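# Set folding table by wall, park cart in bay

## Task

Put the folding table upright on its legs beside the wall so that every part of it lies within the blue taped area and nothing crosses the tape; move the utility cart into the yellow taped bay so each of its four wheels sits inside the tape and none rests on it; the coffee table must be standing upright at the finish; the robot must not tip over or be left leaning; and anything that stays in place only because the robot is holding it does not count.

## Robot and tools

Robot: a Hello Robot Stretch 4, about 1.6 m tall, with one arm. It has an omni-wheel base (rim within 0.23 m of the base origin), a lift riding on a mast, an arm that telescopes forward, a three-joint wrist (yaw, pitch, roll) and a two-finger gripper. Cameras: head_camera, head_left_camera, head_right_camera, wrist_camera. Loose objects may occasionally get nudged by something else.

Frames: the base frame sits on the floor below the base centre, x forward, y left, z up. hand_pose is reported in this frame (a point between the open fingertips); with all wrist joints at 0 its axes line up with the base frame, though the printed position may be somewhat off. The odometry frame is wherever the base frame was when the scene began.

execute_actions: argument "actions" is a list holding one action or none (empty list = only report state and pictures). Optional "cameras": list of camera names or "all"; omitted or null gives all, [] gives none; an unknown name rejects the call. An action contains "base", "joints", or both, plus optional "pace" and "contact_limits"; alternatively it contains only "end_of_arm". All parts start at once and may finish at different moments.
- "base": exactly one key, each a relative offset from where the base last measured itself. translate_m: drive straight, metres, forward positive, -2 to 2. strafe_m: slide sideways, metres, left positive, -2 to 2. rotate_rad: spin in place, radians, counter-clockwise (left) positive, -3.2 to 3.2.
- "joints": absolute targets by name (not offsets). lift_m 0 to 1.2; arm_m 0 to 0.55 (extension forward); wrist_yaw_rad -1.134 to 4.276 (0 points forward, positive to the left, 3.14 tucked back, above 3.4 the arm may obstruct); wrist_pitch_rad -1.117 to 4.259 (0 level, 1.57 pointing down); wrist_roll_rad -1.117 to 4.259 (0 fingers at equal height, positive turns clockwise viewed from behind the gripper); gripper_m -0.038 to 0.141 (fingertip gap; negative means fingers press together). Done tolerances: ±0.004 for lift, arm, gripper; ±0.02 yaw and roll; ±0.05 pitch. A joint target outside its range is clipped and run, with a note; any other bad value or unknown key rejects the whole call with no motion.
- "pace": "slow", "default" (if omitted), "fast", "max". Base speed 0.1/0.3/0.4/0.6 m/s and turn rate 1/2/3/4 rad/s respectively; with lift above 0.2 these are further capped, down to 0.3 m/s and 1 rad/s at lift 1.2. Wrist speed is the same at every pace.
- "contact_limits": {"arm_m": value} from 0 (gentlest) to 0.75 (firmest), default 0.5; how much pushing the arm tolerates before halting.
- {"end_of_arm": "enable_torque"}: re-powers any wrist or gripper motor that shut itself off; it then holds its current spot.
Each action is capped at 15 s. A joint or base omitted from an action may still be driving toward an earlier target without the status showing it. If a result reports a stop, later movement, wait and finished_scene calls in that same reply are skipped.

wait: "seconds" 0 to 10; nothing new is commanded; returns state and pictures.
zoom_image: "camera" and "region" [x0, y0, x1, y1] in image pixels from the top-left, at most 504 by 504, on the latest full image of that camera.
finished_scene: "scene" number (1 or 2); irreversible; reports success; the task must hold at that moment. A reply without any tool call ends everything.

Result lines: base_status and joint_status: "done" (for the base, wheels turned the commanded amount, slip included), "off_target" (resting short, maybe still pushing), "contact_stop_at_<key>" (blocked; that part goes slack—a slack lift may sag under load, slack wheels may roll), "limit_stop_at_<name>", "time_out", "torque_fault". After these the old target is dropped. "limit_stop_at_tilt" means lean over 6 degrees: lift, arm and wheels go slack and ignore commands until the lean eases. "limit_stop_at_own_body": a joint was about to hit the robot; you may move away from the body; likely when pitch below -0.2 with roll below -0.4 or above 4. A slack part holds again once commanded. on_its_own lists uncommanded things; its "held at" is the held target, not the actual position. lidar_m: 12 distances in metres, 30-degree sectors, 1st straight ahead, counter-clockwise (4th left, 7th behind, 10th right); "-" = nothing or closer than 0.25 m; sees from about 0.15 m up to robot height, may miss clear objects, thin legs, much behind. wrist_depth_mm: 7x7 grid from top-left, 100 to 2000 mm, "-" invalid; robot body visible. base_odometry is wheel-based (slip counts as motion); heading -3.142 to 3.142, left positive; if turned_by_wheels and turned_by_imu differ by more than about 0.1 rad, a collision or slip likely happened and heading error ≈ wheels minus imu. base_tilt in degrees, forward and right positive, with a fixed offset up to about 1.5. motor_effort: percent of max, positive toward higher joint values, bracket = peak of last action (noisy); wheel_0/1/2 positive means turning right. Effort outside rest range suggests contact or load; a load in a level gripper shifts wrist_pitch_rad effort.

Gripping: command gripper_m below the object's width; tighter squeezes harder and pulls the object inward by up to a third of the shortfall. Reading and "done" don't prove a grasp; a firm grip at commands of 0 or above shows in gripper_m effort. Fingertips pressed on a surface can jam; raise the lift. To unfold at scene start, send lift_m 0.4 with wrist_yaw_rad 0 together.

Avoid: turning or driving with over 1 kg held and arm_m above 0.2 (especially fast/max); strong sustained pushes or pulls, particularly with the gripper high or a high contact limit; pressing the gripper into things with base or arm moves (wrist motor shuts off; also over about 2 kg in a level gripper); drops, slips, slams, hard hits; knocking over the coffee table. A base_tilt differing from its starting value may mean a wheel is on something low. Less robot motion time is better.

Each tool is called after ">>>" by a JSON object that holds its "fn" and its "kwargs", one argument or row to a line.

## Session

>>> {"fn": "execute_actions", "kwargs": {
  "actions": [],
  "cameras": ["head_camera","head_left_camera"]
}}

Scene clock: 0.00 s.
base_odometry: x=+0.000 y=+0.000 heading=+0.000 (m, m, rad; odometry frame)
turned_by_wheels: +0.000 (rad since the last result)
turned_by_imu: +0.000 (rad since the last result)
base_tilt: forward=-0.5 right=+0.1 (deg)
lidar_m: 1.82 1.69 1.05 0.69 0.64 0.67 0.85 0.79 0.81 1.03 1.43 1.41
base_status: not commanded
joint_positions: lift_m=+0.227 arm_m=+0.000 wrist_yaw_rad=+3.130 wrist_pitch_rad=-0.007 wrist_roll_rad=+0.010 gripper_m=+0.057
joint_status: not commanded
motor_effort: lift_m=+18 arm_m=-1 wrist_yaw_rad=-2 wrist_pitch_rad=-6 wrist_roll_rad=+0 gripper_m=-3 wheel_0=+0 wheel_1=+0 wheel_2=+0 (%)
hand_pose: x=-0.1165 y=+0.0909 z=+0.4074 quat_wxyz=(+0.006, +0.004, +0.005, +1.000) (m; base frame)
wrist_depth_mm: - 139 247 1138 904 723 603 / - 115 140 1118 917 715 603 / - 117 141 1138 917 715 609 / 143 142 217 1138 904 715 603 / 221 917 1008 1160 878 715 609 / 232 946 198 1138 195 699 597 / 235 931 976 120 854 668 609
pictures: head_camera, head_left_camera
Images, in order (width x height): head_camera 420x560, head_left_camera 420x672.

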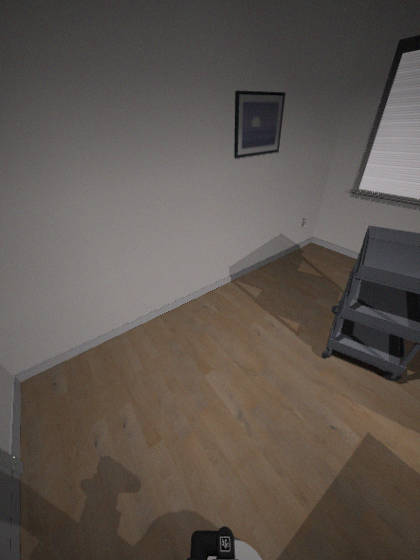

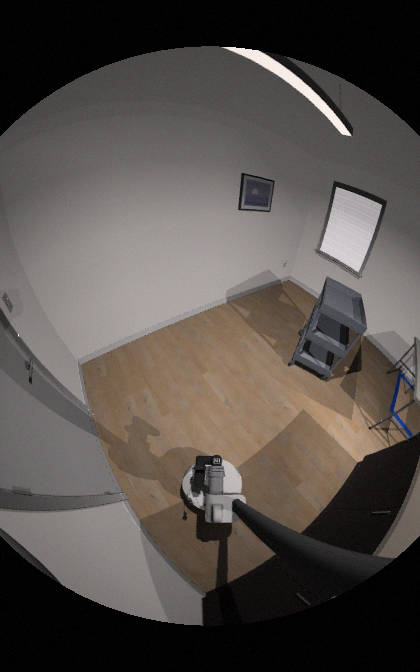

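Same layout, rotated ~60°.

>>> {"fn": "execute_actions", "kwargs": {
  "actions": [
    {"base":{"rotate_rad":-1.0}}
  ],
  "cameras": []
}}

>>> {"fn": "execute_actions", "kwargs": {
  "actions": [
    {"base":{"strafe_m":-0.3}}
  ],
  "cameras": []
}}

>>> {"fn": "execute_actions", "kwargs": {
  "actions": [
    {"base":{"translate_m":1.3}}
  ],
  "cameras": ["head_camera","head_right_camera"]
}}

Scene clock: 6.27 s.
base_odometry: x=+0.000 y=+0.000 heading=-0.999 (m, m, rad; odometry frame)
turned_by_wheels: -0.999 (rad since the last result)
turned_by_imu: -1.018 (rad since the last result)
base_tilt: forward=-0.4 right=+0.0 (deg)
lidar_m: 1.41 1.40 1.78 1.69 1.00 0.68 0.66 0.68 0.84 0.79 0.82 1.08
base_status: done
joint_positions: lift_m=+0.227 arm_m=+0.000 wrist_yaw_rad=+3.130 wrist_pitch_rad=-0.007 wrist_roll_rad=+0.010 gripper_m=+0.057
joint_status: not commanded
motor_effort: lift_m=+18(18) arm_m=-1(0) wrist_yaw_rad=-1(1) wrist_pitch_rad=-6(6) wrist_roll_rad=-1(1) gripper_m=-2(0) wheel_0=+5(11) wheel_1=+5(12) wheel_2=+5(12) (%)
hand_pose: x=-0.1165 y=+0.0909 z=+0.4074 quat_wxyz=(+0.006, +0.004, +0.005, +1.000) (m; base frame)
wrist_depth_mm: - 140 248 788 778 788 788 / - 115 140 798 788 788 798 / - 117 141 798 788 788 798 / 143 141 216 809 798 788 798 / 221 798 809 809 798 798 809 / 233 798 198 809 195 809 798 / 234 788 798 120 798 809 809
pictures: none
No camera images: the call's "cameras" was empty. Leave "cameras" out to get every camera's image.

Scene clock: 8.60 s.
base_odometry: x=-0.252 y=-0.162 heading=-0.999 (m, m, rad; odometry frame)
turned_by_wheels: +0.000 (rad since the last result)
turned_by_imu: -0.001 (rad since the last result)
base_tilt: forward=-0.6 right=+0.0 (deg)
lidar_m: 1.59 1.51 2.12 1.99 1.00 0.66 0.65 0.65 0.55 0.49 0.51 0.70
base_status: done
joint_positions: lift_m=+0.227 arm_m=+0.000 wrist_yaw_rad=+3.130 wrist_pitch_rad=-0.007 wrist_roll_rad=+0.010 gripper_m=+0.057
joint_status: not commanded
motor_effort: lift_m=+18(18) arm_m=-1(1) wrist_yaw_rad=-2(2) wrist_pitch_rad=-7(6) wrist_roll_rad=-1(2) gripper_m=-2(2) wheel_0=+3(9) wheel_1=-2(12) wheel_2=+0(7) (%)
hand_pose: x=-0.1165 y=+0.0909 z=+0.4074 quat_wxyz=(+0.006, +0.004, +0.005, +1.000) (m; base frame)
wrist_depth_mm: - 140 247 778 778 788 768 / - 115 140 788 788 778 778 / - 116 141 778 798 809 778 / 143 141 216 788 798 788 778 / 221 778 788 788 798 798 778 / 233 778 198 798 196 778 788 / 233 778 798 120 798 768 788
pictures: none
No camera images: the call's "cameras" was empty. Leave "cameras" out to get every camera's image.

Scene clock: 14.40 s.
base_odometry: x=+0.452 y=-1.255 heading=-0.998 (m, m, rad; odometry frame)
turned_by_wheels: +0.000 (rad since the last result)
turned_by_imu: -0.001 (rad since the last result)
base_tilt: forward=-0.6 right=+0.0 (deg)
lidar_m: 1.16 0.81 0.44 0.55 2.14 2.07 1.92 0.64 0.47 0.49 0.44 0.52
base_status: done
joint_positions: lift_m=+0.227 arm_m=+0.000 wrist_yaw_rad=+3.130 wrist_pitch_rad=-0.007 wrist_roll_rad=+0.010 gripper_m=+0.057
joint_status: not commanded
motor_effort: lift_m=+18(18) arm_m=-1(0) wrist_yaw_rad=-2(2) wrist_pitch_rad=-6(7) wrist_roll_rad=-1(0) gripper_m=-2(2) wheel_0=+3(7) wheel_1=+5(10) wheel_2=-3(10) (%)
hand_pose: x=-0.1165 y=+0.0909 z=+0.4074 quat_wxyz=(+0.006, +0.004, +0.005, +1.000) (m; base frame)
wrist_depth_mm: - 140 247 - - - - / - 115 140 - - - - / - 117 141 - - - - / 143 141 216 - - - - / 220 1255 - - - - - / 233 1281 198 1430 195 1430 1464 / 233 917 976 120 1008 891 1008
pictures: head_camera, head_right_camera
Images, in order (width x height): head_camera 420x560, head_right_camera 420x672.

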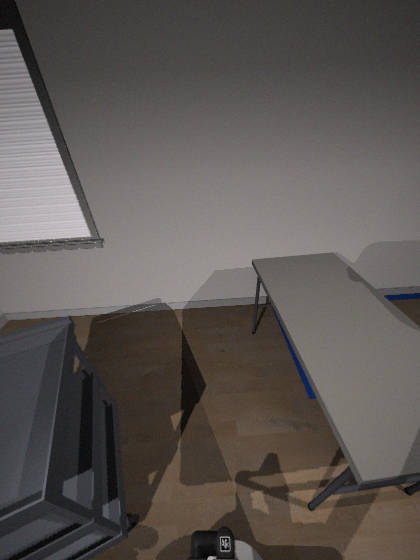

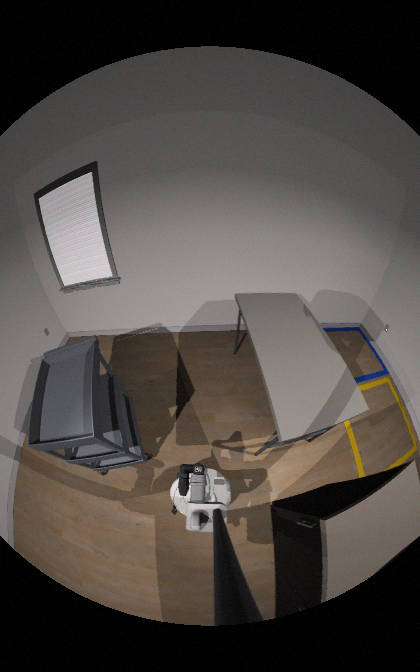

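>>> {"fn": "execute_actions", "kwargs": {
  "actions": [
    {"base":{"translate_m":0.42},"joints":{"lift_m":0.15}}
  ],
  "cameras": []
}}

>>> {"fn": "execute_actions", "kwargs": {
  "actions": [
    {"base":{"rotate_rad":-1.62}}
  ],
  "cameras": []
}}

>>> {"fn": "execute_actions", "kwargs": {
  "actions": [
    {"base":{"translate_m":0.76},"pace":"slow"}
  ],
  "cameras": []
}}

>>> {"fn": "execute_actions", "kwargs": {
  "actions": [
    {"base":{"translate_m":0.76},"pace":"slow"}
  ],
  "cameras": ["head_left_camera"]
}}

Scene clock: 24.80 s.
base_odometry: x=+0.679 y=-1.608 heading=-0.998 (m, m, rad; odometry frame)
turned_by_wheels: +0.001 (rad since the last result)
turned_by_imu: -0.001 (rad since the last result)
base_tilt: forward=-0.4 right=+0.1 (deg)
lidar_m: 1.03 1.38 0.59 0.44 0.44 2.54 2.30 0.69 0.39 0.34 0.36 0.47
base_status: done
joint_positions: lift_m=+0.150 arm_m=+0.000 wrist_yaw_rad=+3.130 wrist_pitch_rad=-0.007 wrist_roll_rad=+0.010 gripper_m=+0.057
joint_status: all done
motor_effort: lift_m=+15(17) arm_m=-1(1) wrist_yaw_rad=-1(3) wrist_pitch_rad=-6(7) wrist_roll_rad=+1(0) gripper_m=-3(2) wheel_0=+4(9) wheel_1=+4(8) wheel_2=-2(10) (%)
hand_pose: x=-0.1165 y=+0.0909 z=+0.3305 quat_wxyz=(+0.006, +0.004, +0.005, +1.000) (m; base frame)
wrist_depth_mm: - 139 247 - - - - / - 114 140 - - - - / - 117 141 - - - - / 143 142 216 - - - - / 221 1229 1863 - - - - / 231 1138 198 1205 195 1229 1229 / 234 778 820 121 831 750 842
pictures: none
No camera images: the call's "cameras" was empty. Leave "cameras" out to get every camera's image.

Scene clock: 26.87 s.
base_odometry: x=+0.679 y=-1.608 heading=-2.617 (m, m, rad; odometry frame)
turned_by_wheels: -1.619 (rad since the last result)
turned_by_imu: -1.648 (rad since the last result)
base_tilt: forward=-0.4 right=+0.2 (deg)
lidar_m: 0.34 0.33 0.44 0.92 1.37 0.63 0.47 0.44 2.50 2.34 0.68 0.38
base_status: done
joint_positions: lift_m=+0.150 arm_m=+0.000 wrist_yaw_rad=+3.130 wrist_pitch_rad=-0.007 wrist_roll_rad=+0.010 gripper_m=+0.057
joint_status: not commanded
motor_effort: lift_m=+16(16) arm_m=+0(1) wrist_yaw_rad=-2(2) wrist_pitch_rad=-7(7) wrist_roll_rad=+0(1) gripper_m=-2(2) wheel_0=+2(9) wheel_1=+3(9) wheel_2=+3(12) (%)
hand_pose: x=-0.1165 y=+0.0909 z=+0.3305 quat_wxyz=(+0.006, +0.004, +0.005, +1.000) (m; base frame)
wrist_depth_mm: - 140 247 917 866 - 1756 / - 115 140 - - - 1756 / - 117 141 699 759 - 1708 / 143 141 216 - - - 1708 / 220 960 1078 1160 1921 - 1708 / 231 564 198 683 195 1229 1255 / 234 554 798 120 831 741 854
pictures: none
No camera images: the call's "cameras" was empty. Leave "cameras" out to get every camera's image.

Scene clock: 35.77 s.
base_odometry: x=+0.022 y=-1.988 heading=-2.617 (m, m, rad; odometry frame)
turned_by_wheels: +0.000 (rad since the last result)
turned_by_imu: -0.004 (rad since the last result)
base_tilt: forward=-0.5 right=+0.1 (deg)
lidar_m: 0.25 0.25 0.25 0.25 0.25 1.87 1.15 1.57 0.51 0.46 0.25 0.25
base_status: done
joint_positions: lift_m=+0.150 arm_m=+0.000 wrist_yaw_rad=+3.130 wrist_pitch_rad=-0.007 wrist_roll_rad=+0.010 gripper_m=+0.057
joint_status: not commanded
motor_effort: lift_m=+16(16) arm_m=-1(0) wrist_yaw_rad=-2(2) wrist_pitch_rad=-6(7) wrist_roll_rad=+1(0) gripper_m=-2(1) wheel_0=+6(11) wheel_1=+4(7) wheel_2=-13(18) (%)
hand_pose: x=-0.1165 y=+0.0909 z=+0.3305 quat_wxyz=(+0.006, +0.004, +0.005, +1.000) (m; base frame)
wrist_depth_mm: - 139 246 - - - 1863 / - 115 140 1499 - - 1808 / - 117 141 1921 - - 1808 / 143 141 216 - - - 1808 / 220 - 1661 1661 1921 - 1756 / 232 1182 198 1205 195 1205 1229 / 233 768 820 120 831 750 842
pictures: none
No camera images: the call's "cameras" was empty. Leave "cameras" out to get every camera's image.

Scene clock: 44.63 s.
base_odometry: x=-0.635 y=-2.369 heading=-2.617 (m, m, rad; odometry frame)
turned_by_wheels: +0.001 (rad since the last result)
turned_by_imu: -0.003 (rad since the last result)
base_tilt: forward=-0.5 right=+0.1 (deg)
lidar_m: 0.25 0.25 0.25 0.25 0.25 0.25 0.25 0.61 0.62 1.36 0.25 0.25
base_status: done
joint_positions: lift_m=+0.150 arm_m=+0.000 wrist_yaw_rad=+3.130 wrist_pitch_rad=-0.007 wrist_roll_rad=+0.010 gripper_m=+0.057
joint_status: not commanded
motor_effort: lift_m=+16(16) arm_m=-1(1) wrist_yaw_rad=-1(2) wrist_pitch_rad=-7(6) wrist_roll_rad=+0(0) gripper_m=-2(1) wheel_0=+7(12) wheel_1=+8(10) wheel_2=-7(17) (%)
hand_pose: x=-0.1165 y=+0.0909 z=+0.3305 quat_wxyz=(+0.006, +0.004, +0.005, +1.000) (m; base frame)
wrist_depth_mm: - 139 247 - - 768 759 / - 115 140 - - - 1921 / - 117 141 - - - 1921 / 143 141 216 - - - 1863 / 220 1618 - - - - 1863 / 231 1098 199 1182 195 1205 1255 / 233 778 831 120 831 750 842
pictures: head_left_camera
Images, in order (width x height): head_left_camera 420x672.

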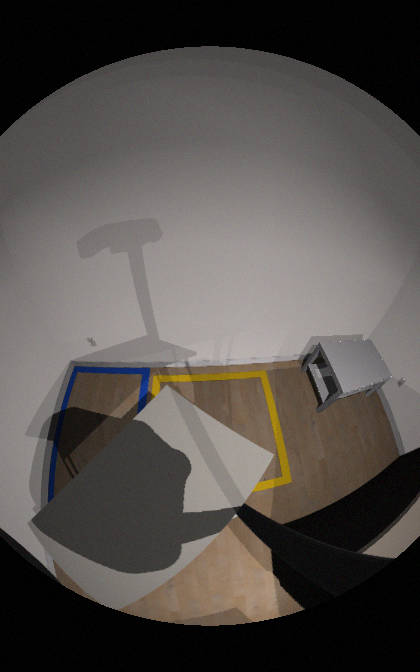

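>>> {"fn": "execute_actions", "kwargs": {
  "actions": [
    {"base":{"translate_m":0.3},"pace":"slow"}
  ],
  "cameras": []
}}

>>> {"fn": "execute_actions", "kwargs": {
  "actions": [
    {"base":{"strafe_m":-0.8}}
  ],
  "cameras": []
}}

>>> {"fn": "execute_actions", "kwargs": {
  "actions": [
    {"base":{"rotate_rad":1.6}}
  ],
  "cameras": ["head_camera"]
}}

Scene clock: 52.20 s.
base_odometry: x=-0.895 y=-2.519 heading=-2.616 (m, m, rad; odometry frame)
turned_by_wheels: +0.000 (rad since the last result)
turned_by_imu: -0.002 (rad since the last result)
base_tilt: forward=-0.5 right=+0.2 (deg)
lidar_m: 0.25 0.25 0.25 0.25 0.25 0.25 0.25 0.84 0.97 1.05 0.27 0.25
base_status: done
joint_positions: lift_m=+0.150 arm_m=+0.000 wrist_yaw_rad=+3.130 wrist_pitch_rad=-0.007 wrist_roll_rad=+0.010 gripper_m=+0.057
joint_status: not commanded
motor_effort: lift_m=+16(16) arm_m=-1(1) wrist_yaw_rad=-2(2) wrist_pitch_rad=-6(6) wrist_roll_rad=-1(1) gripper_m=-2(4) wheel_0=+6(5) wheel_1=+6(7) wheel_2=-7(13) (%)
hand_pose: x=-0.1165 y=+0.0909 z=+0.3305 quat_wxyz=(+0.006, +0.004, +0.005, +1.000) (m; base frame)
wrist_depth_mm: - 139 247 - 759 759 759 / - 115 140 - - - 1983 / - 117 141 - - - 1983 / 142 142 217 - - - 1983 / 220 1160 - - - - 1921 / 232 1060 198 1205 194 1229 1229 / 233 778 831 120 820 741 842
pictures: none
No camera images: the call's "cameras" was empty. Leave "cameras" out to get every camera's image.

Scene clock: 56.20 s.
base_odometry: x=-1.296 y=-1.827 heading=-2.616 (m, m, rad; odometry frame)
turned_by_wheels: +0.000 (rad since the last result)
turned_by_imu: -0.003 (rad since the last result)
base_tilt: forward=-0.4 right=+0.0 (deg)
lidar_m: 0.77 0.90 0.60 0.61 0.80 0.76 0.67 0.70 0.87 1.36 0.36 0.35
base_status: done
joint_positions: lift_m=+0.150 arm_m=+0.000 wrist_yaw_rad=+3.130 wrist_pitch_rad=-0.007 wrist_roll_rad=+0.010 gripper_m=+0.057
joint_status: not commanded
motor_effort: lift_m=+16(16) arm_m=-1(0) wrist_yaw_rad=-1(2) wrist_pitch_rad=-6(7) wrist_roll_rad=+0(1) gripper_m=-3(1) wheel_0=+1(13) wheel_1=-3(13) wheel_2=+1(5) (%)
hand_pose: x=-0.1165 y=+0.0909 z=+0.3304 quat_wxyz=(+0.006, +0.004, +0.005, +1.000) (m; base frame)
wrist_depth_mm: - 140 247 820 842 - - / - 115 140 820 831 - - / - 117 141 831 842 - - / 143 142 216 831 842 - - / 220 809 809 831 854 - - / 233 809 198 831 195 1229 1229 / 234 768 820 120 842 741 842
pictures: none
No camera images: the call's "cameras" was empty. Leave "cameras" out to get every camera's image.

Scene clock: 58.27 s.
base_odometry: x=-1.296 y=-1.827 heading=-1.017 (m, m, rad; odometry frame)
turned_by_wheels: +1.599 (rad since the last result)
turned_by_imu: +1.627 (rad since the last result)
base_tilt: forward=-0.4 right=+0.0 (deg)
lidar_m: 0.62 0.80 0.71 0.66 0.69 0.92 1.38 0.38 0.35 0.78 0.92 0.59
base_status: done
joint_positions: lift_m=+0.150 arm_m=+0.000 wrist_yaw_rad=+3.130 wrist_pitch_rad=-0.007 wrist_roll_rad=+0.010 gripper_m=+0.057
joint_status: not commanded
motor_effort: lift_m=+16(16) arm_m=-1(1) wrist_yaw_rad=-2(1) wrist_pitch_rad=-8(6) wrist_roll_rad=+1(0) gripper_m=-2(2) wheel_0=-4(10) wheel_1=-3(10) wheel_2=-5(13) (%)
hand_pose: x=-0.1165 y=+0.0909 z=+0.3304 quat_wxyz=(+0.006, +0.004, +0.005, +1.000) (m; base frame)
wrist_depth_mm: - 139 247 1537 1537 1430 878 / - 115 140 1499 1537 1229 866 / - 117 141 1537 1576 1205 854 / 143 142 216 1499 1499 1255 842 / 220 1464 1537 1537 1499 1229 842 / 232 1078 199 1205 195 1118 842 / 235 778 831 120 820 741 788
pictures: head_camera
Images, in order (width x height): head_camera 420x560.

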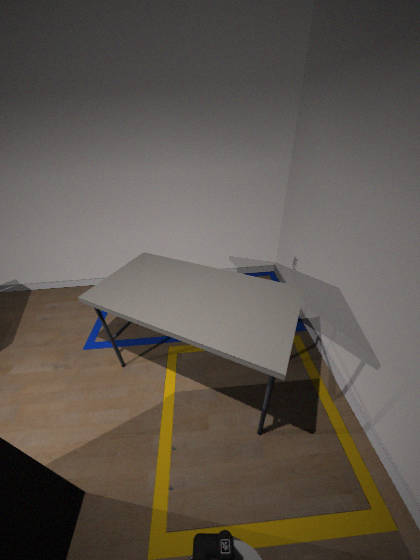

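>>> {"fn": "execute_actions", "kwargs": {
  "actions": [
    {"base":{"strafe_m":-0.28}}
  ],
  "cameras": []
}}

>>> {"fn": "execute_actions", "kwargs": {
  "actions": [
    {"base":{"translate_m":0.76},"pace":"slow"}
  ],
  "cameras": []
}}

>>> {"fn": "execute_actions", "kwargs": {
  "actions": [
    {"base":{"translate_m":0.35},"pace":"slow"}
  ],
  "cameras": []
}}

>>> {"fn": "execute_actions", "kwargs": {
  "actions": [
    {"base":{"translate_m":-0.8}}
  ],
  "cameras": ["head_camera"]
}}

Scene clock: 65.93 s.
base_odometry: x=-1.534 y=-1.974 heading=-1.017 (m, m, rad; odometry frame)
turned_by_wheels: +0.000 (rad since the last result)
turned_by_imu: -0.004 (rad since the last result)
base_tilt: forward=-0.3 right=+0.0 (deg)
lidar_m: 0.57 0.66 1.03 0.95 0.94 1.30 0.26 0.25 0.30 0.61 0.63 0.85
base_status: done
joint_positions: lift_m=+0.150 arm_m=+0.000 wrist_yaw_rad=+3.130 wrist_pitch_rad=-0.007 wrist_roll_rad=+0.010 gripper_m=+0.057
joint_status: not commanded
motor_effort: lift_m=+16(16) arm_m=-1(0) wrist_yaw_rad=-2(1) wrist_pitch_rad=-7(7) wrist_roll_rad=-1(1) gripper_m=-1(2) wheel_0=+1(12) wheel_1=-4(12) wheel_2=+0(4) (%)
hand_pose: x=-0.1165 y=+0.0909 z=+0.3304 quat_wxyz=(+0.006, +0.004, +0.005, +1.000) (m; base frame)
wrist_depth_mm: - 140 247 1499 1499 1499 1366 / - 115 140 1499 1537 1537 1229 / - 117 141 1537 1537 1537 1205 / 143 141 217 1537 1499 1576 1229 / 220 1205 357 1537 1537 1537 1229 / 232 723 198 1205 194 1229 1138 / 234 477 362 120 820 741 842
pictures: none
No camera images: the call's "cameras" was empty. Leave "cameras" out to get every camera's image.

Scene clock: 74.83 s.
base_odometry: x=-1.134 y=-2.620 heading=-1.017 (m, m, rad; odometry frame)
turned_by_wheels: +0.000 (rad since the last result)
turned_by_imu: -0.003 (rad since the last result)
base_tilt: forward=-0.3 right=+0.1 (deg)
lidar_m: 0.25 0.25 0.27 2.50 1.08 1.37 0.98 0.88 0.61 0.55 0.55 0.74
base_status: done
joint_positions: lift_m=+0.150 arm_m=+0.000 wrist_yaw_rad=+3.131 wrist_pitch_rad=-0.007 wrist_roll_rad=+0.010 gripper_m=+0.057
joint_status: not commanded
motor_effort: lift_m=+16(16) arm_m=-1(1) wrist_yaw_rad=-6(7) wrist_pitch_rad=-6(6) wrist_roll_rad=+1(1) gripper_m=-1(0) wheel_0=+6(9) wheel_1=+7(7) wheel_2=-9(8) (%)
hand_pose: x=-0.1167 y=+0.0904 z=+0.3304 quat_wxyz=(+0.005, +0.004, +0.005, +1.000) (m; base frame)
wrist_depth_mm: - 140 244 - - - - / - 114 140 - - - 1336 / - 118 141 - - 1921 1281 / 143 141 213 - - 1863 1308 / 220 1281 1618 1661 - 1808 1308 / 230 1160 198 1118 195 1229 1205 / 232 768 831 120 831 750 854
pictures: none
No camera images: the call's "cameras" was empty. Leave "cameras" out to get every camera's image.

Scene clock: 79.60 s.
base_odometry: x=-0.951 y=-2.918 heading=-1.017 (m, m, rad; odometry frame)
turned_by_wheels: +0.000 (rad since the last result)
turned_by_imu: -0.001 (rad since the last result)
base_tilt: forward=-0.4 right=+0.0 (deg)
lidar_m: 0.25 0.25 0.27 0.69 1.25 1.42 1.32 0.82 0.57 0.50 0.53 0.70
base_status: done
joint_positions: lift_m=+0.150 arm_m=+0.000 wrist_yaw_rad=+3.131 wrist_pitch_rad=-0.007 wrist_roll_rad=+0.010 gripper_m=+0.057
joint_status: not commanded
motor_effort: lift_m=+16(16) arm_m=+0(1) wrist_yaw_rad=-6(7) wrist_pitch_rad=-7(7) wrist_roll_rad=+1(1) gripper_m=-1(2) wheel_0=+5(8) wheel_1=+8(12) wheel_2=-9(16) (%)
hand_pose: x=-0.1167 y=+0.0904 z=+0.3304 quat_wxyz=(+0.005, +0.004, +0.005, +1.000) (m; base frame)
wrist_depth_mm: - 139 244 - - - - / - 114 140 - - - 1366 / - 118 141 - - 1983 1366 / 143 142 213 - - 1983 1366 / 220 1464 1921 1921 - 1863 1336 / 231 1205 198 1205 195 1229 1229 / 231 778 831 120 831 750 854
pictures: none
No camera images: the call's "cameras" was empty. Leave "cameras" out to get every camera's image.

Scene clock: 83.77 s.
base_odometry: x=-1.371 y=-2.237 heading=-1.017 (m, m, rad; odometry frame)
turned_by_wheels: +0.000 (rad since the last result)
turned_by_imu: -0.002 (rad since the last result)
base_tilt: forward=-0.5 right=+0.1 (deg)
lidar_m: 0.95 1.00 1.37 0.98 1.01 1.33 0.55 0.55 0.64 0.58 0.61 0.80
base_status: done
joint_positions: lift_m=+0.150 arm_m=+0.000 wrist_yaw_rad=+3.130 wrist_pitch_rad=-0.007 wrist_roll_rad=+0.010 gripper_m=+0.057
joint_status: not commanded
motor_effort: lift_m=+16(16) arm_m=-1(0) wrist_yaw_rad=-3(7) wrist_pitch_rad=-7(7) wrist_roll_rad=-1(1) gripper_m=-1(1) wheel_0=-3(8) wheel_1=-5(7) wheel_2=+4(15) (%)
hand_pose: x=-0.1166 y=+0.0907 z=+0.3304 quat_wxyz=(+0.006, +0.004, +0.005, +1.000) (m; base frame)
wrist_depth_mm: - 139 246 1808 1808 1863 1808 / - 114 140 1756 1863 1808 1281 / - 116 141 1808 1808 1863 1281 / 142 141 216 1808 1808 1808 1255 / 220 1336 1336 1756 1808 1708 1255 / 231 798 199 1205 195 1229 1160 / 234 778 759 120 831 750 842
pictures: head_camera
Images, in order (width x height): head_camera 420x560.

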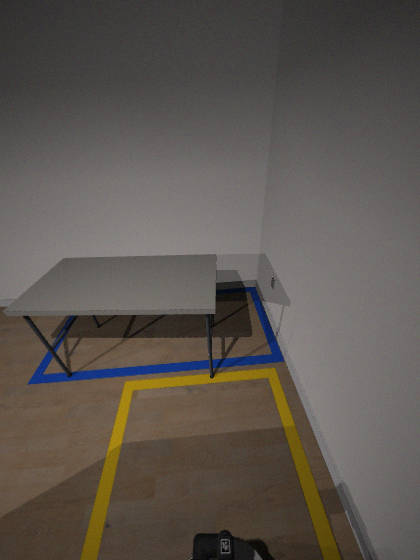

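>>> {"fn": "execute_actions", "kwargs": {
  "actions": [
    {"base":{"translate_m":0.72}}
  ],
  "cameras": []
}}

>>> {"fn": "execute_actions", "kwargs": {
  "actions": [
    {"base":{"translate_m":0.32},"pace":"slow"}
  ],
  "cameras": []
}}

>>> {"fn": "execute_actions", "kwargs": {
  "actions": [
    {"base":{"translate_m":-0.45}}
  ],
  "cameras": []
}}

>>> {"fn": "execute_actions", "kwargs": {
  "actions": [
    {"base":{"rotate_rad":0.1}}
  ],
  "cameras": []
}}

>>> {"fn": "execute_actions", "kwargs": {
  "actions": [
    {"base":{"strafe_m":1.0}}
  ],
  "cameras": ["head_camera","head_right_camera"]
}}

Scene clock: 91.93 s.
base_odometry: x=-0.993 y=-2.850 heading=-1.017 (m, m, rad; odometry frame)
turned_by_wheels: +0.000 (rad since the last result)
turned_by_imu: -0.002 (rad since the last result)
base_tilt: forward=-0.5 right=+0.1 (deg)
lidar_m: 0.25 0.25 0.35 1.04 1.20 1.42 1.26 0.88 0.59 0.53 0.55 0.70
base_status: done
joint_positions: lift_m=+0.150 arm_m=+0.000 wrist_yaw_rad=+3.130 wrist_pitch_rad=-0.007 wrist_roll_rad=+0.010 gripper_m=+0.057
joint_status: not commanded
motor_effort: lift_m=+16(16) arm_m=-1(1) wrist_yaw_rad=-3(3) wrist_pitch_rad=-5(7) wrist_roll_rad=+1(1) gripper_m=-2(1) wheel_0=+2(7) wheel_1=+4(9) wheel_2=-4(12) (%)
hand_pose: x=-0.1166 y=+0.0908 z=+0.3304 quat_wxyz=(+0.006, +0.004, +0.005, +1.000) (m; base frame)
wrist_depth_mm: - 140 245 - - - - / - 114 140 - - - 1366 / - 116 141 - - 1983 1366 / 143 141 215 - - 1921 1366 / 220 1430 1618 1983 - 1808 1366 / 233 1182 198 1205 195 1205 1255 / 234 768 820 120 831 741 831
pictures: none
No camera images: the call's "cameras" was empty. Leave "cameras" out to get every camera's image.

Scene clock: 96.40 s.
base_odometry: x=-0.824 y=-3.121 heading=-1.016 (m, m, rad; odometry frame)
turned_by_wheels: +0.000 (rad since the last result)
turned_by_imu: -0.001 (rad since the last result)
base_tilt: forward=-0.5 right=+0.2 (deg)
lidar_m: 0.25 0.25 0.25 0.40 1.39 1.43 1.56 0.80 0.56 0.50 0.50 0.69
base_status: done
joint_positions: lift_m=+0.150 arm_m=+0.000 wrist_yaw_rad=+3.131 wrist_pitch_rad=-0.007 wrist_roll_rad=+0.010 gripper_m=+0.057
joint_status: not commanded
motor_effort: lift_m=+16(16) arm_m=+0(1) wrist_yaw_rad=-6(8) wrist_pitch_rad=-7(7) wrist_roll_rad=-1(1) gripper_m=-1(3) wheel_0=+4(7) wheel_1=+7(8) wheel_2=-8(19) (%)
hand_pose: x=-0.1168 y=+0.0904 z=+0.3304 quat_wxyz=(+0.005, +0.004, +0.005, +1.000) (m; base frame)
wrist_depth_mm: - 139 245 - - - - / - 114 140 - - - 1397 / - 117 140 - - 1983 1366 / 143 141 214 - - 1983 1397 / 220 1464 1708 1863 - 1863 1397 / 229 1205 200 1205 195 1205 1229 / 232 778 809 121 831 759 831
pictures: none
No camera images: the call's "cameras" was empty. Leave "cameras" out to get every camera's image.

Scene clock: 99.40 s.
base_odometry: x=-1.061 y=-2.739 heading=-1.017 (m, m, rad; odometry frame)
turned_by_wheels: +0.000 (rad since the last result)
turned_by_imu: -0.001 (rad since the last result)
base_tilt: forward=-0.4 right=+0.2 (deg)
lidar_m: 0.60 0.61 0.74 2.51 1.13 1.38 1.10 0.89 0.60 0.53 0.55 0.75
base_status: done
joint_positions: lift_m=+0.150 arm_m=+0.000 wrist_yaw_rad=+3.130 wrist_pitch_rad=-0.007 wrist_roll_rad=+0.010 gripper_m=+0.057
joint_status: not commanded
motor_effort: lift_m=+16(16) arm_m=+0(0) wrist_yaw_rad=-3(7) wrist_pitch_rad=-8(7) wrist_roll_rad=-1(0) gripper_m=+0(2) wheel_0=-4(9) wheel_1=-3(12) wheel_2=+3(9) (%)
hand_pose: x=-0.1167 y=+0.0907 z=+0.3304 quat_wxyz=(+0.006, +0.004, +0.005, +1.000) (m; base frame)
wrist_depth_mm: - 139 246 - - - - / - 115 140 - - - 1336 / - 116 141 - - 1921 1308 / 143 141 216 - - 1921 1336 / 220 1464 1576 1863 - 1756 1336 / 230 1205 198 1205 195 1229 1229 / 233 778 820 120 831 750 842
pictures: none
No camera images: the call's "cameras" was empty. Leave "cameras" out to get every camera's image.

Scene clock: 100.13 s.
base_odometry: x=-1.061 y=-2.739 heading=-0.918 (m, m, rad; odometry frame)
turned_by_wheels: +0.099 (rad since the last result)
turned_by_imu: +0.100 (rad since the last result)
base_tilt: forward=-0.5 right=+0.0 (deg)
lidar_m: 0.58 0.61 0.82 1.67 1.14 1.51 1.12 0.77 0.55 0.53 0.59 0.81
base_status: done
joint_positions: lift_m=+0.150 arm_m=+0.000 wrist_yaw_rad=+3.130 wrist_pitch_rad=-0.007 wrist_roll_rad=+0.010 gripper_m=+0.057
joint_status: not commanded
motor_effort: lift_m=+16(16) arm_m=+0(0) wrist_yaw_rad=-2(3) wrist_pitch_rad=-6(8) wrist_roll_rad=+1(1) gripper_m=-2(2) wheel_0=-3(10) wheel_1=-5(6) wheel_2=-5(11) (%)
hand_pose: x=-0.1167 y=+0.0907 z=+0.3304 quat_wxyz=(+0.006, +0.004, +0.005, +1.000) (m; base frame)
wrist_depth_mm: - 139 247 - - - - / - 115 140 - - - 1537 / - 117 141 - - - 1537 / 143 141 216 - - - 1537 / 220 1281 1661 1618 - - 1537 / 232 1098 198 1182 195 1205 1255 / 233 778 820 120 831 741 842
pictures: none
No camera images: the call's "cameras" was empty. Leave "cameras" out to get every camera's image.

Scene clock: 104.80 s.
base_odometry: x=-0.267 y=-2.131 heading=-0.918 (m, m, rad; odometry frame)
turned_by_wheels: +0.000 (rad since the last result)
turned_by_imu: +0.002 (rad since the last result)
base_tilt: forward=-0.4 right=+0.0 (deg)
lidar_m: 0.53 0.55 1.71 1.47 0.59 0.42 0.40 1.41 1.60 1.54 0.82 0.54
base_status: done
joint_positions: lift_m=+0.150 arm_m=+0.000 wrist_yaw_rad=+3.130 wrist_pitch_rad=-0.007 wrist_roll_rad=+0.010 gripper_m=+0.057
joint_status: not commanded
motor_effort: lift_m=+16(16) arm_m=+0(0) wrist_yaw_rad=-2(4) wrist_pitch_rad=-7(7) wrist_roll_rad=+0(0) gripper_m=-2(2) wheel_0=-3(11) wheel_1=+3(10) wheel_2=+0(3) (%)
hand_pose: x=-0.1167 y=+0.0908 z=+0.3304 quat_wxyz=(+0.006, +0.004, +0.005, +1.000) (m; base frame)
wrist_depth_mm: - 139 246 530 530 525 512 / - 114 140 535 530 525 517 / - 116 141 535 530 525 521 / 143 141 216 535 535 525 517 / 220 1983 - 539 539 530 521 / 233 1182 198 544 196 530 525 / 233 768 809 120 544 530 525
pictures: head_camera, head_right_camera
Images, in order (width x height): head_camera 420x560, head_right_camera 420x672.

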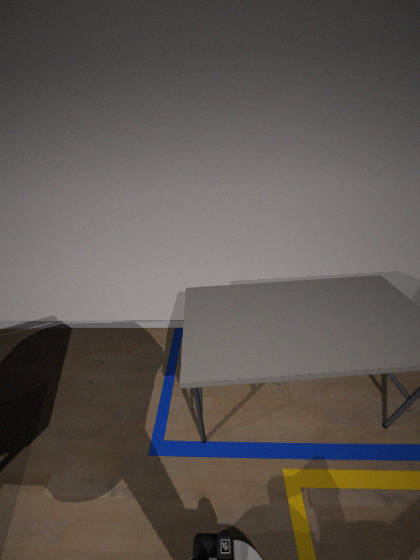

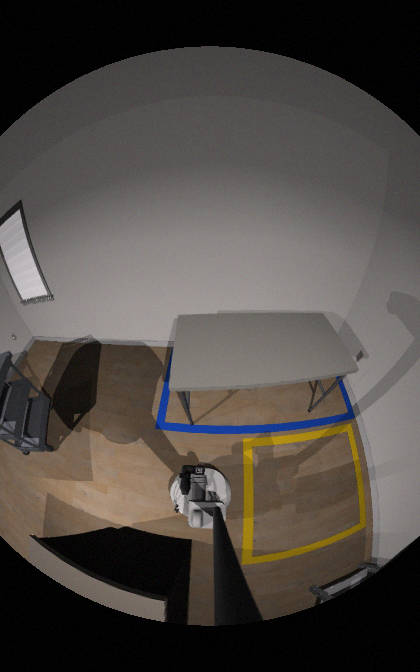

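Lateral OK. Nudge left leg 0.12.

>>> {"fn": "execute_actions", "kwargs": {
  "actions": [
    {"base":{"strafe_m":0.12}}
  ],
  "cameras": []
}}

>>> {"fn": "execute_actions", "kwargs": {
  "actions": [
    {"base":{"translate_m":0.5},"pace":"slow"}
  ],
  "cameras": []
}}

>>> {"fn": "execute_actions", "kwargs": {
  "actions": [
    {"base":{"translate_m":-0.5}}
  ],
  "cameras": ["head_camera","head_right_camera"]
}}

Scene clock: 110.33 s.
base_odometry: x=-0.172 y=-2.059 heading=-0.918 (m, m, rad; odometry frame)
turned_by_wheels: +0.000 (rad since the last result)
turned_by_imu: -0.001 (rad since the last result)
base_tilt: forward=-0.5 right=+0.0 (deg)
lidar_m: 0.53 1.55 1.59 1.37 0.59 0.42 0.40 1.50 1.62 1.67 0.82 0.57
base_status: done
joint_positions: lift_m=+0.150 arm_m=+0.000 wrist_yaw_rad=+3.130 wrist_pitch_rad=-0.007 wrist_roll_rad=+0.010 gripper_m=+0.057
joint_status: not commanded
motor_effort: lift_m=+16(16) arm_m=+0(0) wrist_yaw_rad=-2(3) wrist_pitch_rad=-7(8) wrist_roll_rad=+0(0) gripper_m=-2(1) wheel_0=-3(10) wheel_1=+3(8) wheel_2=+0(5) (%)
hand_pose: x=-0.1167 y=+0.0908 z=+0.3304 quat_wxyz=(+0.006, +0.004, +0.005, +1.000) (m; base frame)
wrist_depth_mm: - 139 246 530 525 517 508 / - 115 140 530 530 517 517 / - 117 141 535 525 525 521 / 143 141 216 539 525 521 517 / 220 - 1618 544 530 525 521 / 232 1205 198 544 195 530 525 / 233 778 732 120 530 525 525
pictures: none
No camera images: the call's "cameras" was empty. Leave "cameras" out to get every camera's image.

Scene clock: 116.60 s.
base_odometry: x=+0.132 y=-2.455 heading=-0.917 (m, m, rad; odometry frame)
turned_by_wheels: +0.000 (rad since the last result)
turned_by_imu: -0.002 (rad since the last result)
base_tilt: forward=-0.3 right=+0.1 (deg)
lidar_m: 0.25 1.05 1.48 1.47 1.44 0.95 0.92 1.89 1.73 0.60 0.25 0.25
base_status: done
joint_positions: lift_m=+0.150 arm_m=+0.000 wrist_yaw_rad=+3.130 wrist_pitch_rad=-0.007 wrist_roll_rad=+0.010 gripper_m=+0.057
joint_status: not commanded
motor_effort: lift_m=+16(16) arm_m=+0(0) wrist_yaw_rad=-3(4) wrist_pitch_rad=-7(8) wrist_roll_rad=+0(1) gripper_m=-1(2) wheel_0=+5(11) wheel_1=+7(8) wheel_2=-7(10) (%)
hand_pose: x=-0.1167 y=+0.0908 z=+0.3304 quat_wxyz=(+0.006, +0.004, +0.005, +1.000) (m; base frame)
wrist_depth_mm: - 139 246 1042 1008 1025 - / - 114 140 1042 1042 991 - / - 117 141 1042 1025 - - / 143 141 216 1042 1025 - - / 220 1863 - 1042 1025 1708 - / 231 1160 198 1042 195 1138 1205 / 234 768 820 120 831 750 842
pictures: none
No camera images: the call's "cameras" was empty. Leave "cameras" out to get every camera's image.

Scene clock: 119.77 s.
base_odometry: x=-0.172 y=-2.058 heading=-0.918 (m, m, rad; odometry frame)
turned_by_wheels: +0.000 (rad since the last result)
turned_by_imu: -0.002 (rad since the last result)
base_tilt: forward=-0.4 right=+0.0 (deg)
lidar_m: 0.64 1.57 1.57 1.38 0.55 0.42 0.39 1.46 1.60 1.66 0.92 0.68
base_status: done
joint_positions: lift_m=+0.150 arm_m=+0.000 wrist_yaw_rad=+3.130 wrist_pitch_rad=-0.007 wrist_roll_rad=+0.010 gripper_m=+0.057
joint_status: not commanded
motor_effort: lift_m=+16(16) arm_m=+0(0) wrist_yaw_rad=-3(3) wrist_pitch_rad=-7(6) wrist_roll_rad=-1(1) gripper_m=-1(2) wheel_0=-3(3) wheel_1=-3(11) wheel_2=+2(10) (%)
hand_pose: x=-0.1167 y=+0.0908 z=+0.3304 quat_wxyz=(+0.006, +0.004, +0.005, +1.000) (m; base frame)
wrist_depth_mm: - 139 247 530 525 517 512 / - 115 140 530 530 517 512 / - 117 141 535 525 521 517 / 143 142 217 535 525 525 521 / 220 - 1618 539 530 525 512 / 232 1205 198 539 195 525 521 / 232 768 732 120 535 525 521
pictures: head_camera, head_right_camera
Images, in order (width x height): head_camera 420x560, head_right_camera 420x672.

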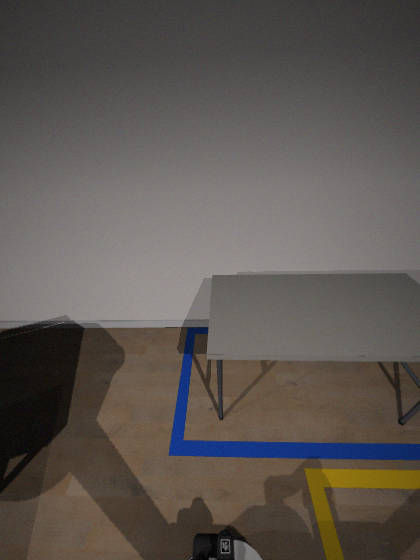

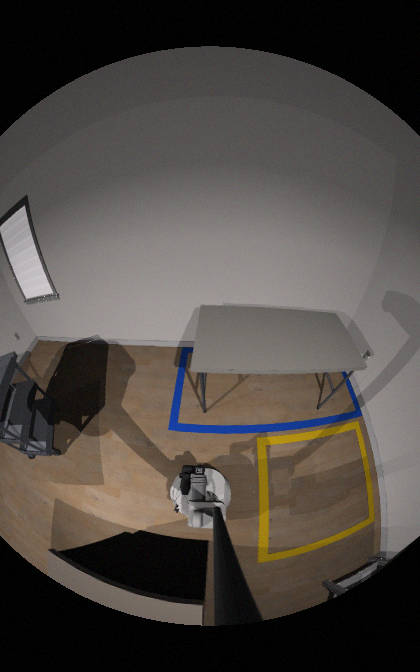

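>>> {"fn": "execute_actions", "kwargs": {
  "actions": [
    {"base":{"strafe_m":0.8}}
  ],
  "cameras": []
}}

>>> {"fn": "execute_actions", "kwargs": {
  "actions": [
    {"base":{"translate_m":1.15}}
  ],
  "cameras": []
}}

>>> {"fn": "execute_actions", "kwargs": {
  "actions": [
    {"base":{"strafe_m":1.6}}
  ],
  "cameras": []
}}

>>> {"fn": "execute_actions", "kwargs": {
  "actions": [
    {"base":{"translate_m":-0.75}}
  ],
  "cameras": []
}}

>>> {"fn": "execute_actions", "kwargs": {
  "actions": [
    {"base":{"rotate_rad":-1.55}}
  ],
  "cameras": ["head_camera"]
}}

Scene clock: 130.23 s.
base_odometry: x=+0.464 y=-1.572 heading=-0.918 (m, m, rad; odometry frame)
turned_by_wheels: +0.000 (rad since the last result)
turned_by_imu: +0.000 (rad since the last result)
base_tilt: forward=-0.5 right=+0.0 (deg)
lidar_m: 1.51 1.58 0.66 0.56 2.42 2.30 1.03 0.46 0.57 2.45 0.99 1.08
base_status: done
joint_positions: lift_m=+0.150 arm_m=+0.000 wrist_yaw_rad=+3.130 wrist_pitch_rad=-0.007 wrist_roll_rad=+0.010 gripper_m=+0.057
joint_status: not commanded
motor_effort: lift_m=+16(16) arm_m=+0(0) wrist_yaw_rad=-3(3) wrist_pitch_rad=-7(8) wrist_roll_rad=+0(1) gripper_m=-1(2) wheel_0=-3(13) wheel_1=+3(12) wheel_2=+0(5) (%)
hand_pose: x=-0.1167 y=+0.0908 z=+0.3304 quat_wxyz=(+0.006, +0.004, +0.005, +1.000) (m; base frame)
wrist_depth_mm: - 139 246 - - - - / - 115 140 - - - - / - 116 141 - - - - / 143 141 216 - - - - / 220 715 1229 - - - - / 232 798 199 1160 195 1229 1255 / 233 741 809 121 842 741 831
pictures: none
No camera images: the call's "cameras" was empty. Leave "cameras" out to get every camera's image.

Scene clock: 135.53 s.
base_odometry: x=+1.162 y=-2.485 heading=-0.917 (m, m, rad; odometry frame)
turned_by_wheels: +0.000 (rad since the last result)
turned_by_imu: -0.001 (rad since the last result)
base_tilt: forward=-0.4 right=+0.1 (deg)
lidar_m: 0.35 0.38 0.56 1.59 0.97 1.03 1.57 1.61 0.77 0.74 0.52 0.38
base_status: done
joint_positions: lift_m=+0.150 arm_m=+0.000 wrist_yaw_rad=+3.130 wrist_pitch_rad=-0.007 wrist_roll_rad=+0.010 gripper_m=+0.057
joint_status: not commanded
motor_effort: lift_m=+16(16) arm_m=+0(0) wrist_yaw_rad=-3(3) wrist_pitch_rad=-6(6) wrist_roll_rad=+0(1) gripper_m=-1(1) wheel_0=+2(9) wheel_1=+4(10) wheel_2=-2(7) (%)
hand_pose: x=-0.1167 y=+0.0908 z=+0.3304 quat_wxyz=(+0.006, +0.004, +0.005, +1.000) (m; base frame)
wrist_depth_mm: - 139 246 - - - 1008 / - 115 140 - - - - / - 116 141 - - - 960 / 142 141 217 - - - - / 220 1756 1756 - - 1336 1281 / 231 1205 199 1182 195 1205 1138 / 233 768 820 120 831 741 854
pictures: none
No camera images: the call's "cameras" was empty. Leave "cameras" out to get every camera's image.

Scene clock: 142.20 s.
base_odometry: x=+2.433 y=-1.513 heading=-0.917 (m, m, rad; odometry frame)
turned_by_wheels: +0.000 (rad since the last result)
turned_by_imu: +0.004 (rad since the last result)
base_tilt: forward=-0.3 right=+0.1 (deg)
lidar_m: 0.36 0.40 0.64 0.60 0.66 0.94 2.97 0.77 0.83 1.47 0.52 0.38
base_status: done
joint_positions: lift_m=+0.150 arm_m=+0.000 wrist_yaw_rad=+3.130 wrist_pitch_rad=-0.007 wrist_roll_rad=+0.010 gripper_m=+0.057
joint_status: not commanded
motor_effort: lift_m=+16(16) arm_m=+0(0) wrist_yaw_rad=-3(3) wrist_pitch_rad=-6(8) wrist_roll_rad=+0(0) gripper_m=-3(3) wheel_0=-2(11) wheel_1=+2(10) wheel_2=+0(4) (%)
hand_pose: x=-0.1167 y=+0.0908 z=+0.3304 quat_wxyz=(+0.006, +0.004, +0.005, +1.000) (m; base frame)
wrist_depth_mm: - 139 247 - - 1397 904 / - 114 140 - - 1397 891 / - 116 141 - - 1397 891 / 143 141 216 - - 1366 878 / 220 1397 - - - 1397 891 / 232 1008 198 1182 195 1160 891 / 233 778 820 121 831 741 809
pictures: none
No camera images: the call's "cameras" was empty. Leave "cameras" out to get every camera's image.

Scene clock: 146.17 s.
base_odometry: x=+1.977 y=-0.917 heading=-0.918 (m, m, rad; odometry frame)
turned_by_wheels: +0.000 (rad since the last result)
turned_by_imu: -0.002 (rad since the last result)
base_tilt: forward=-0.4 right=+0.1 (deg)
lidar_m: 1.12 0.90 0.66 0.63 0.68 0.98 2.55 2.61 0.43 0.36 0.79 1.16
base_status: done
joint_positions: lift_m=+0.150 arm_m=+0.000 wrist_yaw_rad=+3.130 wrist_pitch_rad=-0.007 wrist_roll_rad=+0.010 gripper_m=+0.057
joint_status: not commanded
motor_effort: lift_m=+16(16) arm_m=+0(0) wrist_yaw_rad=-3(3) wrist_pitch_rad=-7(7) wrist_roll_rad=+0(0) gripper_m=-3(2) wheel_0=-4(10) wheel_1=-3(9) wheel_2=+3(15) (%)
hand_pose: x=-0.1167 y=+0.0908 z=+0.3304 quat_wxyz=(+0.006, +0.004, +0.005, +1.000) (m; base frame)
wrist_depth_mm: - 139 247 - - 1499 931 / - 115 140 - - 1464 931 / - 116 141 - - 1430 917 / 143 141 216 - - 1430 917 / 220 - - - - 1430 917 / 230 1182 199 1205 196 1205 917 / 234 768 820 120 831 741 820
pictures: none
No camera images: the call's "cameras" was empty. Leave "cameras" out to get every camera's image.

Scene clock: 148.20 s.
base_odometry: x=+1.977 y=-0.917 heading=-2.467 (m, m, rad; odometry frame)
turned_by_wheels: -1.549 (rad since the last result)
turned_by_imu: -1.577 (rad since the last result)
base_tilt: forward=-0.4 right=-0.1 (deg)
lidar_m: 0.35 1.60 1.17 1.13 0.91 0.67 0.66 0.67 0.99 2.49 0.75 0.42
base_status: done
joint_positions: lift_m=+0.150 arm_m=+0.000 wrist_yaw_rad=+3.130 wrist_pitch_rad=-0.007 wrist_roll_rad=+0.010 gripper_m=+0.057
joint_status: not commanded
motor_effort: lift_m=+16(16) arm_m=+0(0) wrist_yaw_rad=-3(3) wrist_pitch_rad=-7(8) wrist_roll_rad=+1(0) gripper_m=-3(3) wheel_0=+4(8) wheel_1=+2(10) wheel_2=+3(14) (%)
hand_pose: x=-0.1167 y=+0.0908 z=+0.3304 quat_wxyz=(+0.006, +0.004, +0.005, +1.000) (m; base frame)
wrist_depth_mm: - 139 246 778 750 741 723 / - 114 140 768 750 741 741 / - 116 141 778 759 741 732 / 143 141 217 778 768 750 732 / 220 820 798 788 768 741 750 / 231 809 198 778 195 750 741 / 234 768 788 120 759 741 741
pictures: head_camera
Images, in order (width x height): head_camera 420x560.

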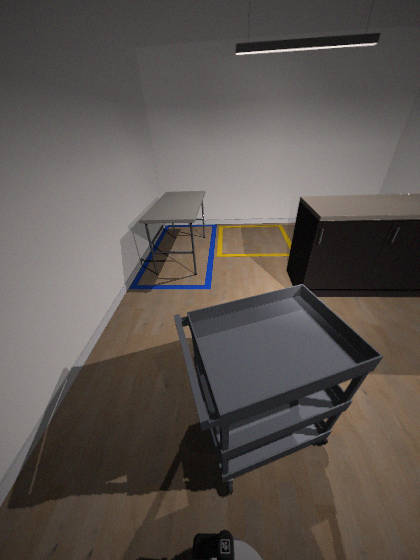

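Push broadside near its centre.

>>> {"fn": "execute_actions", "kwargs": {
  "actions": [
    {"base":{"strafe_m":-0.25}}
  ],
  "cameras": []
}}

>>> {"fn": "execute_actions", "kwargs": {
  "actions": [
    {"base":{"translate_m":0.76},"pace":"slow"}
  ],
  "cameras": []
}}

>>> {"fn": "execute_actions", "kwargs": {
  "actions": [
    {"base":{"translate_m":0.6},"pace":"slow"}
  ],
  "cameras": ["head_camera"]
}}

Scene clock: 154.10 s.
base_odometry: x=+1.821 y=-0.722 heading=-2.467 (m, m, rad; odometry frame)
turned_by_wheels: +0.000 (rad since the last result)
turned_by_imu: -0.002 (rad since the last result)
base_tilt: forward=-0.3 right=+0.2 (deg)
lidar_m: 0.40 0.40 1.42 1.39 0.90 0.66 0.67 0.69 0.99 2.27 2.42 0.53
base_status: done
joint_positions: lift_m=+0.150 arm_m=+0.000 wrist_yaw_rad=+3.130 wrist_pitch_rad=-0.007 wrist_roll_rad=+0.010 gripper_m=+0.057
joint_status: not commanded
motor_effort: lift_m=+16(16) arm_m=+0(0) wrist_yaw_rad=-3(3) wrist_pitch_rad=-7(6) wrist_roll_rad=+2(1) gripper_m=-3(2) wheel_0=+2(9) wheel_1=-2(10) wheel_2=+0(0) (%)
hand_pose: x=-0.1167 y=+0.0908 z=+0.3304 quat_wxyz=(+0.006, +0.004, +0.005, +1.000) (m; base frame)
wrist_depth_mm: - 139 246 778 768 759 741 / - 114 140 788 778 759 741 / - 116 141 778 768 759 750 / 143 141 216 798 778 768 759 / 220 831 809 798 768 768 750 / 232 831 198 788 195 768 759 / 233 778 809 120 768 750 741
pictures: none
No camera images: the call's "cameras" was empty. Leave "cameras" out to get every camera's image.

Scene clock: 162.97 s.
base_odometry: x=+1.228 y=-1.197 heading=-2.467 (m, m, rad; odometry frame)
turned_by_wheels: +0.001 (rad since the last result)
turned_by_imu: -0.003 (rad since the last result)
base_tilt: forward=-0.4 right=+0.0 (deg)
lidar_m: 0.25 0.25 0.27 1.36 1.45 1.47 1.42 1.51 2.15 2.31 0.29 0.25
base_status: done
joint_positions: lift_m=+0.150 arm_m=+0.000 wrist_yaw_rad=+3.130 wrist_pitch_rad=-0.007 wrist_roll_rad=+0.010 gripper_m=+0.057
joint_status: not commanded
motor_effort: lift_m=+16(16) arm_m=+0(0) wrist_yaw_rad=-2(3) wrist_pitch_rad=-7(6) wrist_roll_rad=+0(0) gripper_m=-4(2) wheel_0=+5(11) wheel_1=+6(10) wheel_2=-6(16) (%)
hand_pose: x=-0.1166 y=+0.0908 z=+0.3304 quat_wxyz=(+0.006, +0.004, +0.005, +1.000) (m; base frame)
wrist_depth_mm: - 139 245 1576 1464 1499 1464 / - 114 140 1576 1537 1499 1464 / - 117 141 1576 1499 1499 1499 / 143 141 217 1576 1537 1499 1499 / 221 1661 1576 1537 1499 1499 1499 / 232 1205 198 1182 195 1229 1229 / 232 778 820 120 831 750 842
pictures: none
No camera images: the call's "cameras" was empty. Leave "cameras" out to get every camera's image.

Scene clock: 170.23 s.
base_odometry: x=+0.760 y=-1.572 heading=-2.466 (m, m, rad; odometry frame)
turned_by_wheels: +0.001 (rad since the last result)
turned_by_imu: -0.002 (rad since the last result)
base_tilt: forward=-0.3 right=+0.2 (deg)
lidar_m: 0.25 0.25 0.34 1.32 1.43 2.03 2.01 2.15 2.41 1.66 0.25 0.25
base_status: done
joint_positions: lift_m=+0.150 arm_m=+0.000 wrist_yaw_rad=+3.130 wrist_pitch_rad=-0.007 wrist_roll_rad=+0.010 gripper_m=+0.057
joint_status: not commanded
motor_effort: lift_m=+16(16) arm_m=+0(0) wrist_yaw_rad=-2(2) wrist_pitch_rad=-7(7) wrist_roll_rad=+0(1) gripper_m=-3(2) wheel_0=+6(7) wheel_1=+7(9) wheel_2=-6(12) (%)
hand_pose: x=-0.1166 y=+0.0908 z=+0.3304 quat_wxyz=(+0.006, +0.004, +0.005, +1.000) (m; base frame)
wrist_depth_mm: - 139 246 - - - - / - 114 140 - - - - / - 116 141 - - - - / 143 141 216 - - - - / 220 - - - - - 1921 / 233 1182 199 1182 195 1255 1255 / 233 768 820 121 831 741 831
pictures: head_camera
Images, in order (width x height): head_camera 420x560.

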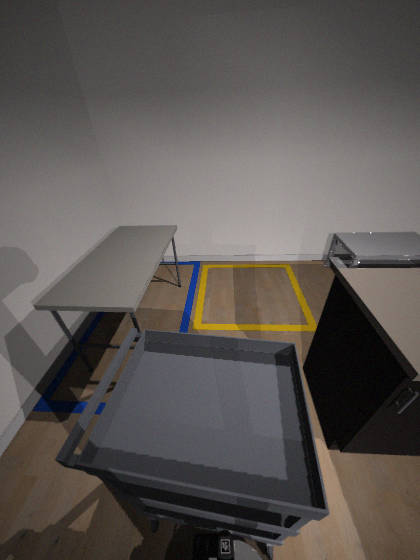

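>>> {"fn": "execute_actions", "kwargs": {
  "actions": [
    {"base":{"translate_m":0.76},"pace":"slow"}
  ],
  "cameras": []
}}

>>> {"fn": "execute_actions", "kwargs": {
  "actions": [
    {"base":{"translate_m":0.5},"pace":"slow"}
  ],
  "cameras": ["head_camera"]
}}

Scene clock: 182.50 s.
base_odometry: x=+0.167 y=-2.047 heading=-2.466 (m, m, rad; odometry frame)
turned_by_wheels: +0.000 (rad since the last result)
turned_by_imu: -0.004 (rad since the last result)
base_tilt: forward=-0.4 right=+0.0 (deg)
lidar_m: 0.25 0.25 0.43 1.06 1.38 2.01 2.81 2.95 0.61 0.57 0.25 0.25
base_status: done
joint_positions: lift_m=+0.150 arm_m=+0.000 wrist_yaw_rad=+3.130 wrist_pitch_rad=-0.007 wrist_roll_rad=+0.010 gripper_m=+0.057
joint_status: not commanded
motor_effort: lift_m=+16(16) arm_m=+0(0) wrist_yaw_rad=-2(3) wrist_pitch_rad=-6(7) wrist_roll_rad=+1(0) gripper_m=-3(3) wheel_0=+6(12) wheel_1=+5(10) wheel_2=-6(11) (%)
hand_pose: x=-0.1166 y=+0.0908 z=+0.3304 quat_wxyz=(+0.006, +0.004, +0.005, +1.000) (m; base frame)
wrist_depth_mm: - 139 246 - - - - / - 115 140 - - - - / - 117 141 - - - - / 143 141 216 - - - - / 221 - - - - - 1921 / 231 1205 198 1205 195 1229 1255 / 233 778 831 120 831 741 854
pictures: none
No camera images: the call's "cameras" was empty. Leave "cameras" out to get every camera's image.

Scene clock: 188.77 s.
base_odometry: x=-0.222 y=-2.360 heading=-2.465 (m, m, rad; odometry frame)
turned_by_wheels: +0.000 (rad since the last result)
turned_by_imu: -0.002 (rad since the last result)
base_tilt: forward=-0.5 right=+0.0 (deg)
lidar_m: 0.25 0.25 0.45 0.43 0.43 1.96 3.36 0.86 0.65 0.77 0.25 0.25
base_status: done
joint_positions: lift_m=+0.150 arm_m=+0.000 wrist_yaw_rad=+3.130 wrist_pitch_rad=-0.007 wrist_roll_rad=+0.010 gripper_m=+0.057
joint_status: not commanded
motor_effort: lift_m=+16(16) arm_m=+0(0) wrist_yaw_rad=-3(2) wrist_pitch_rad=-7(7) wrist_roll_rad=+0(1) gripper_m=-1(2) wheel_0=+6(8) wheel_1=+5(8) wheel_2=-7(11) (%)
hand_pose: x=-0.1166 y=+0.0908 z=+0.3304 quat_wxyz=(+0.006, +0.004, +0.005, +1.000) (m; base frame)
wrist_depth_mm: - 139 247 - - - - / - 115 140 - - - - / - 117 141 - - - - / 143 141 217 - - - - / 220 - - - - - 1921 / 231 1182 199 1205 195 1205 1255 / 233 768 820 121 820 732 842
pictures: head_camera
Images, in order (width x height): head_camera 420x560.

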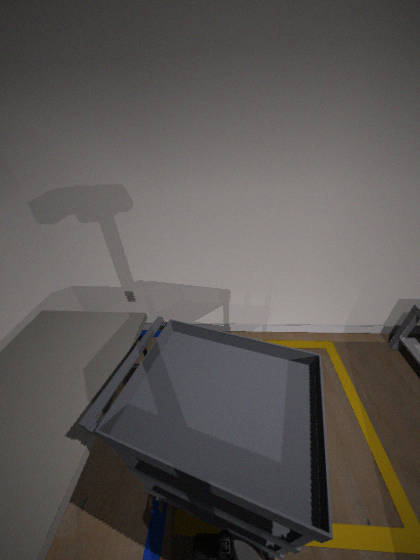

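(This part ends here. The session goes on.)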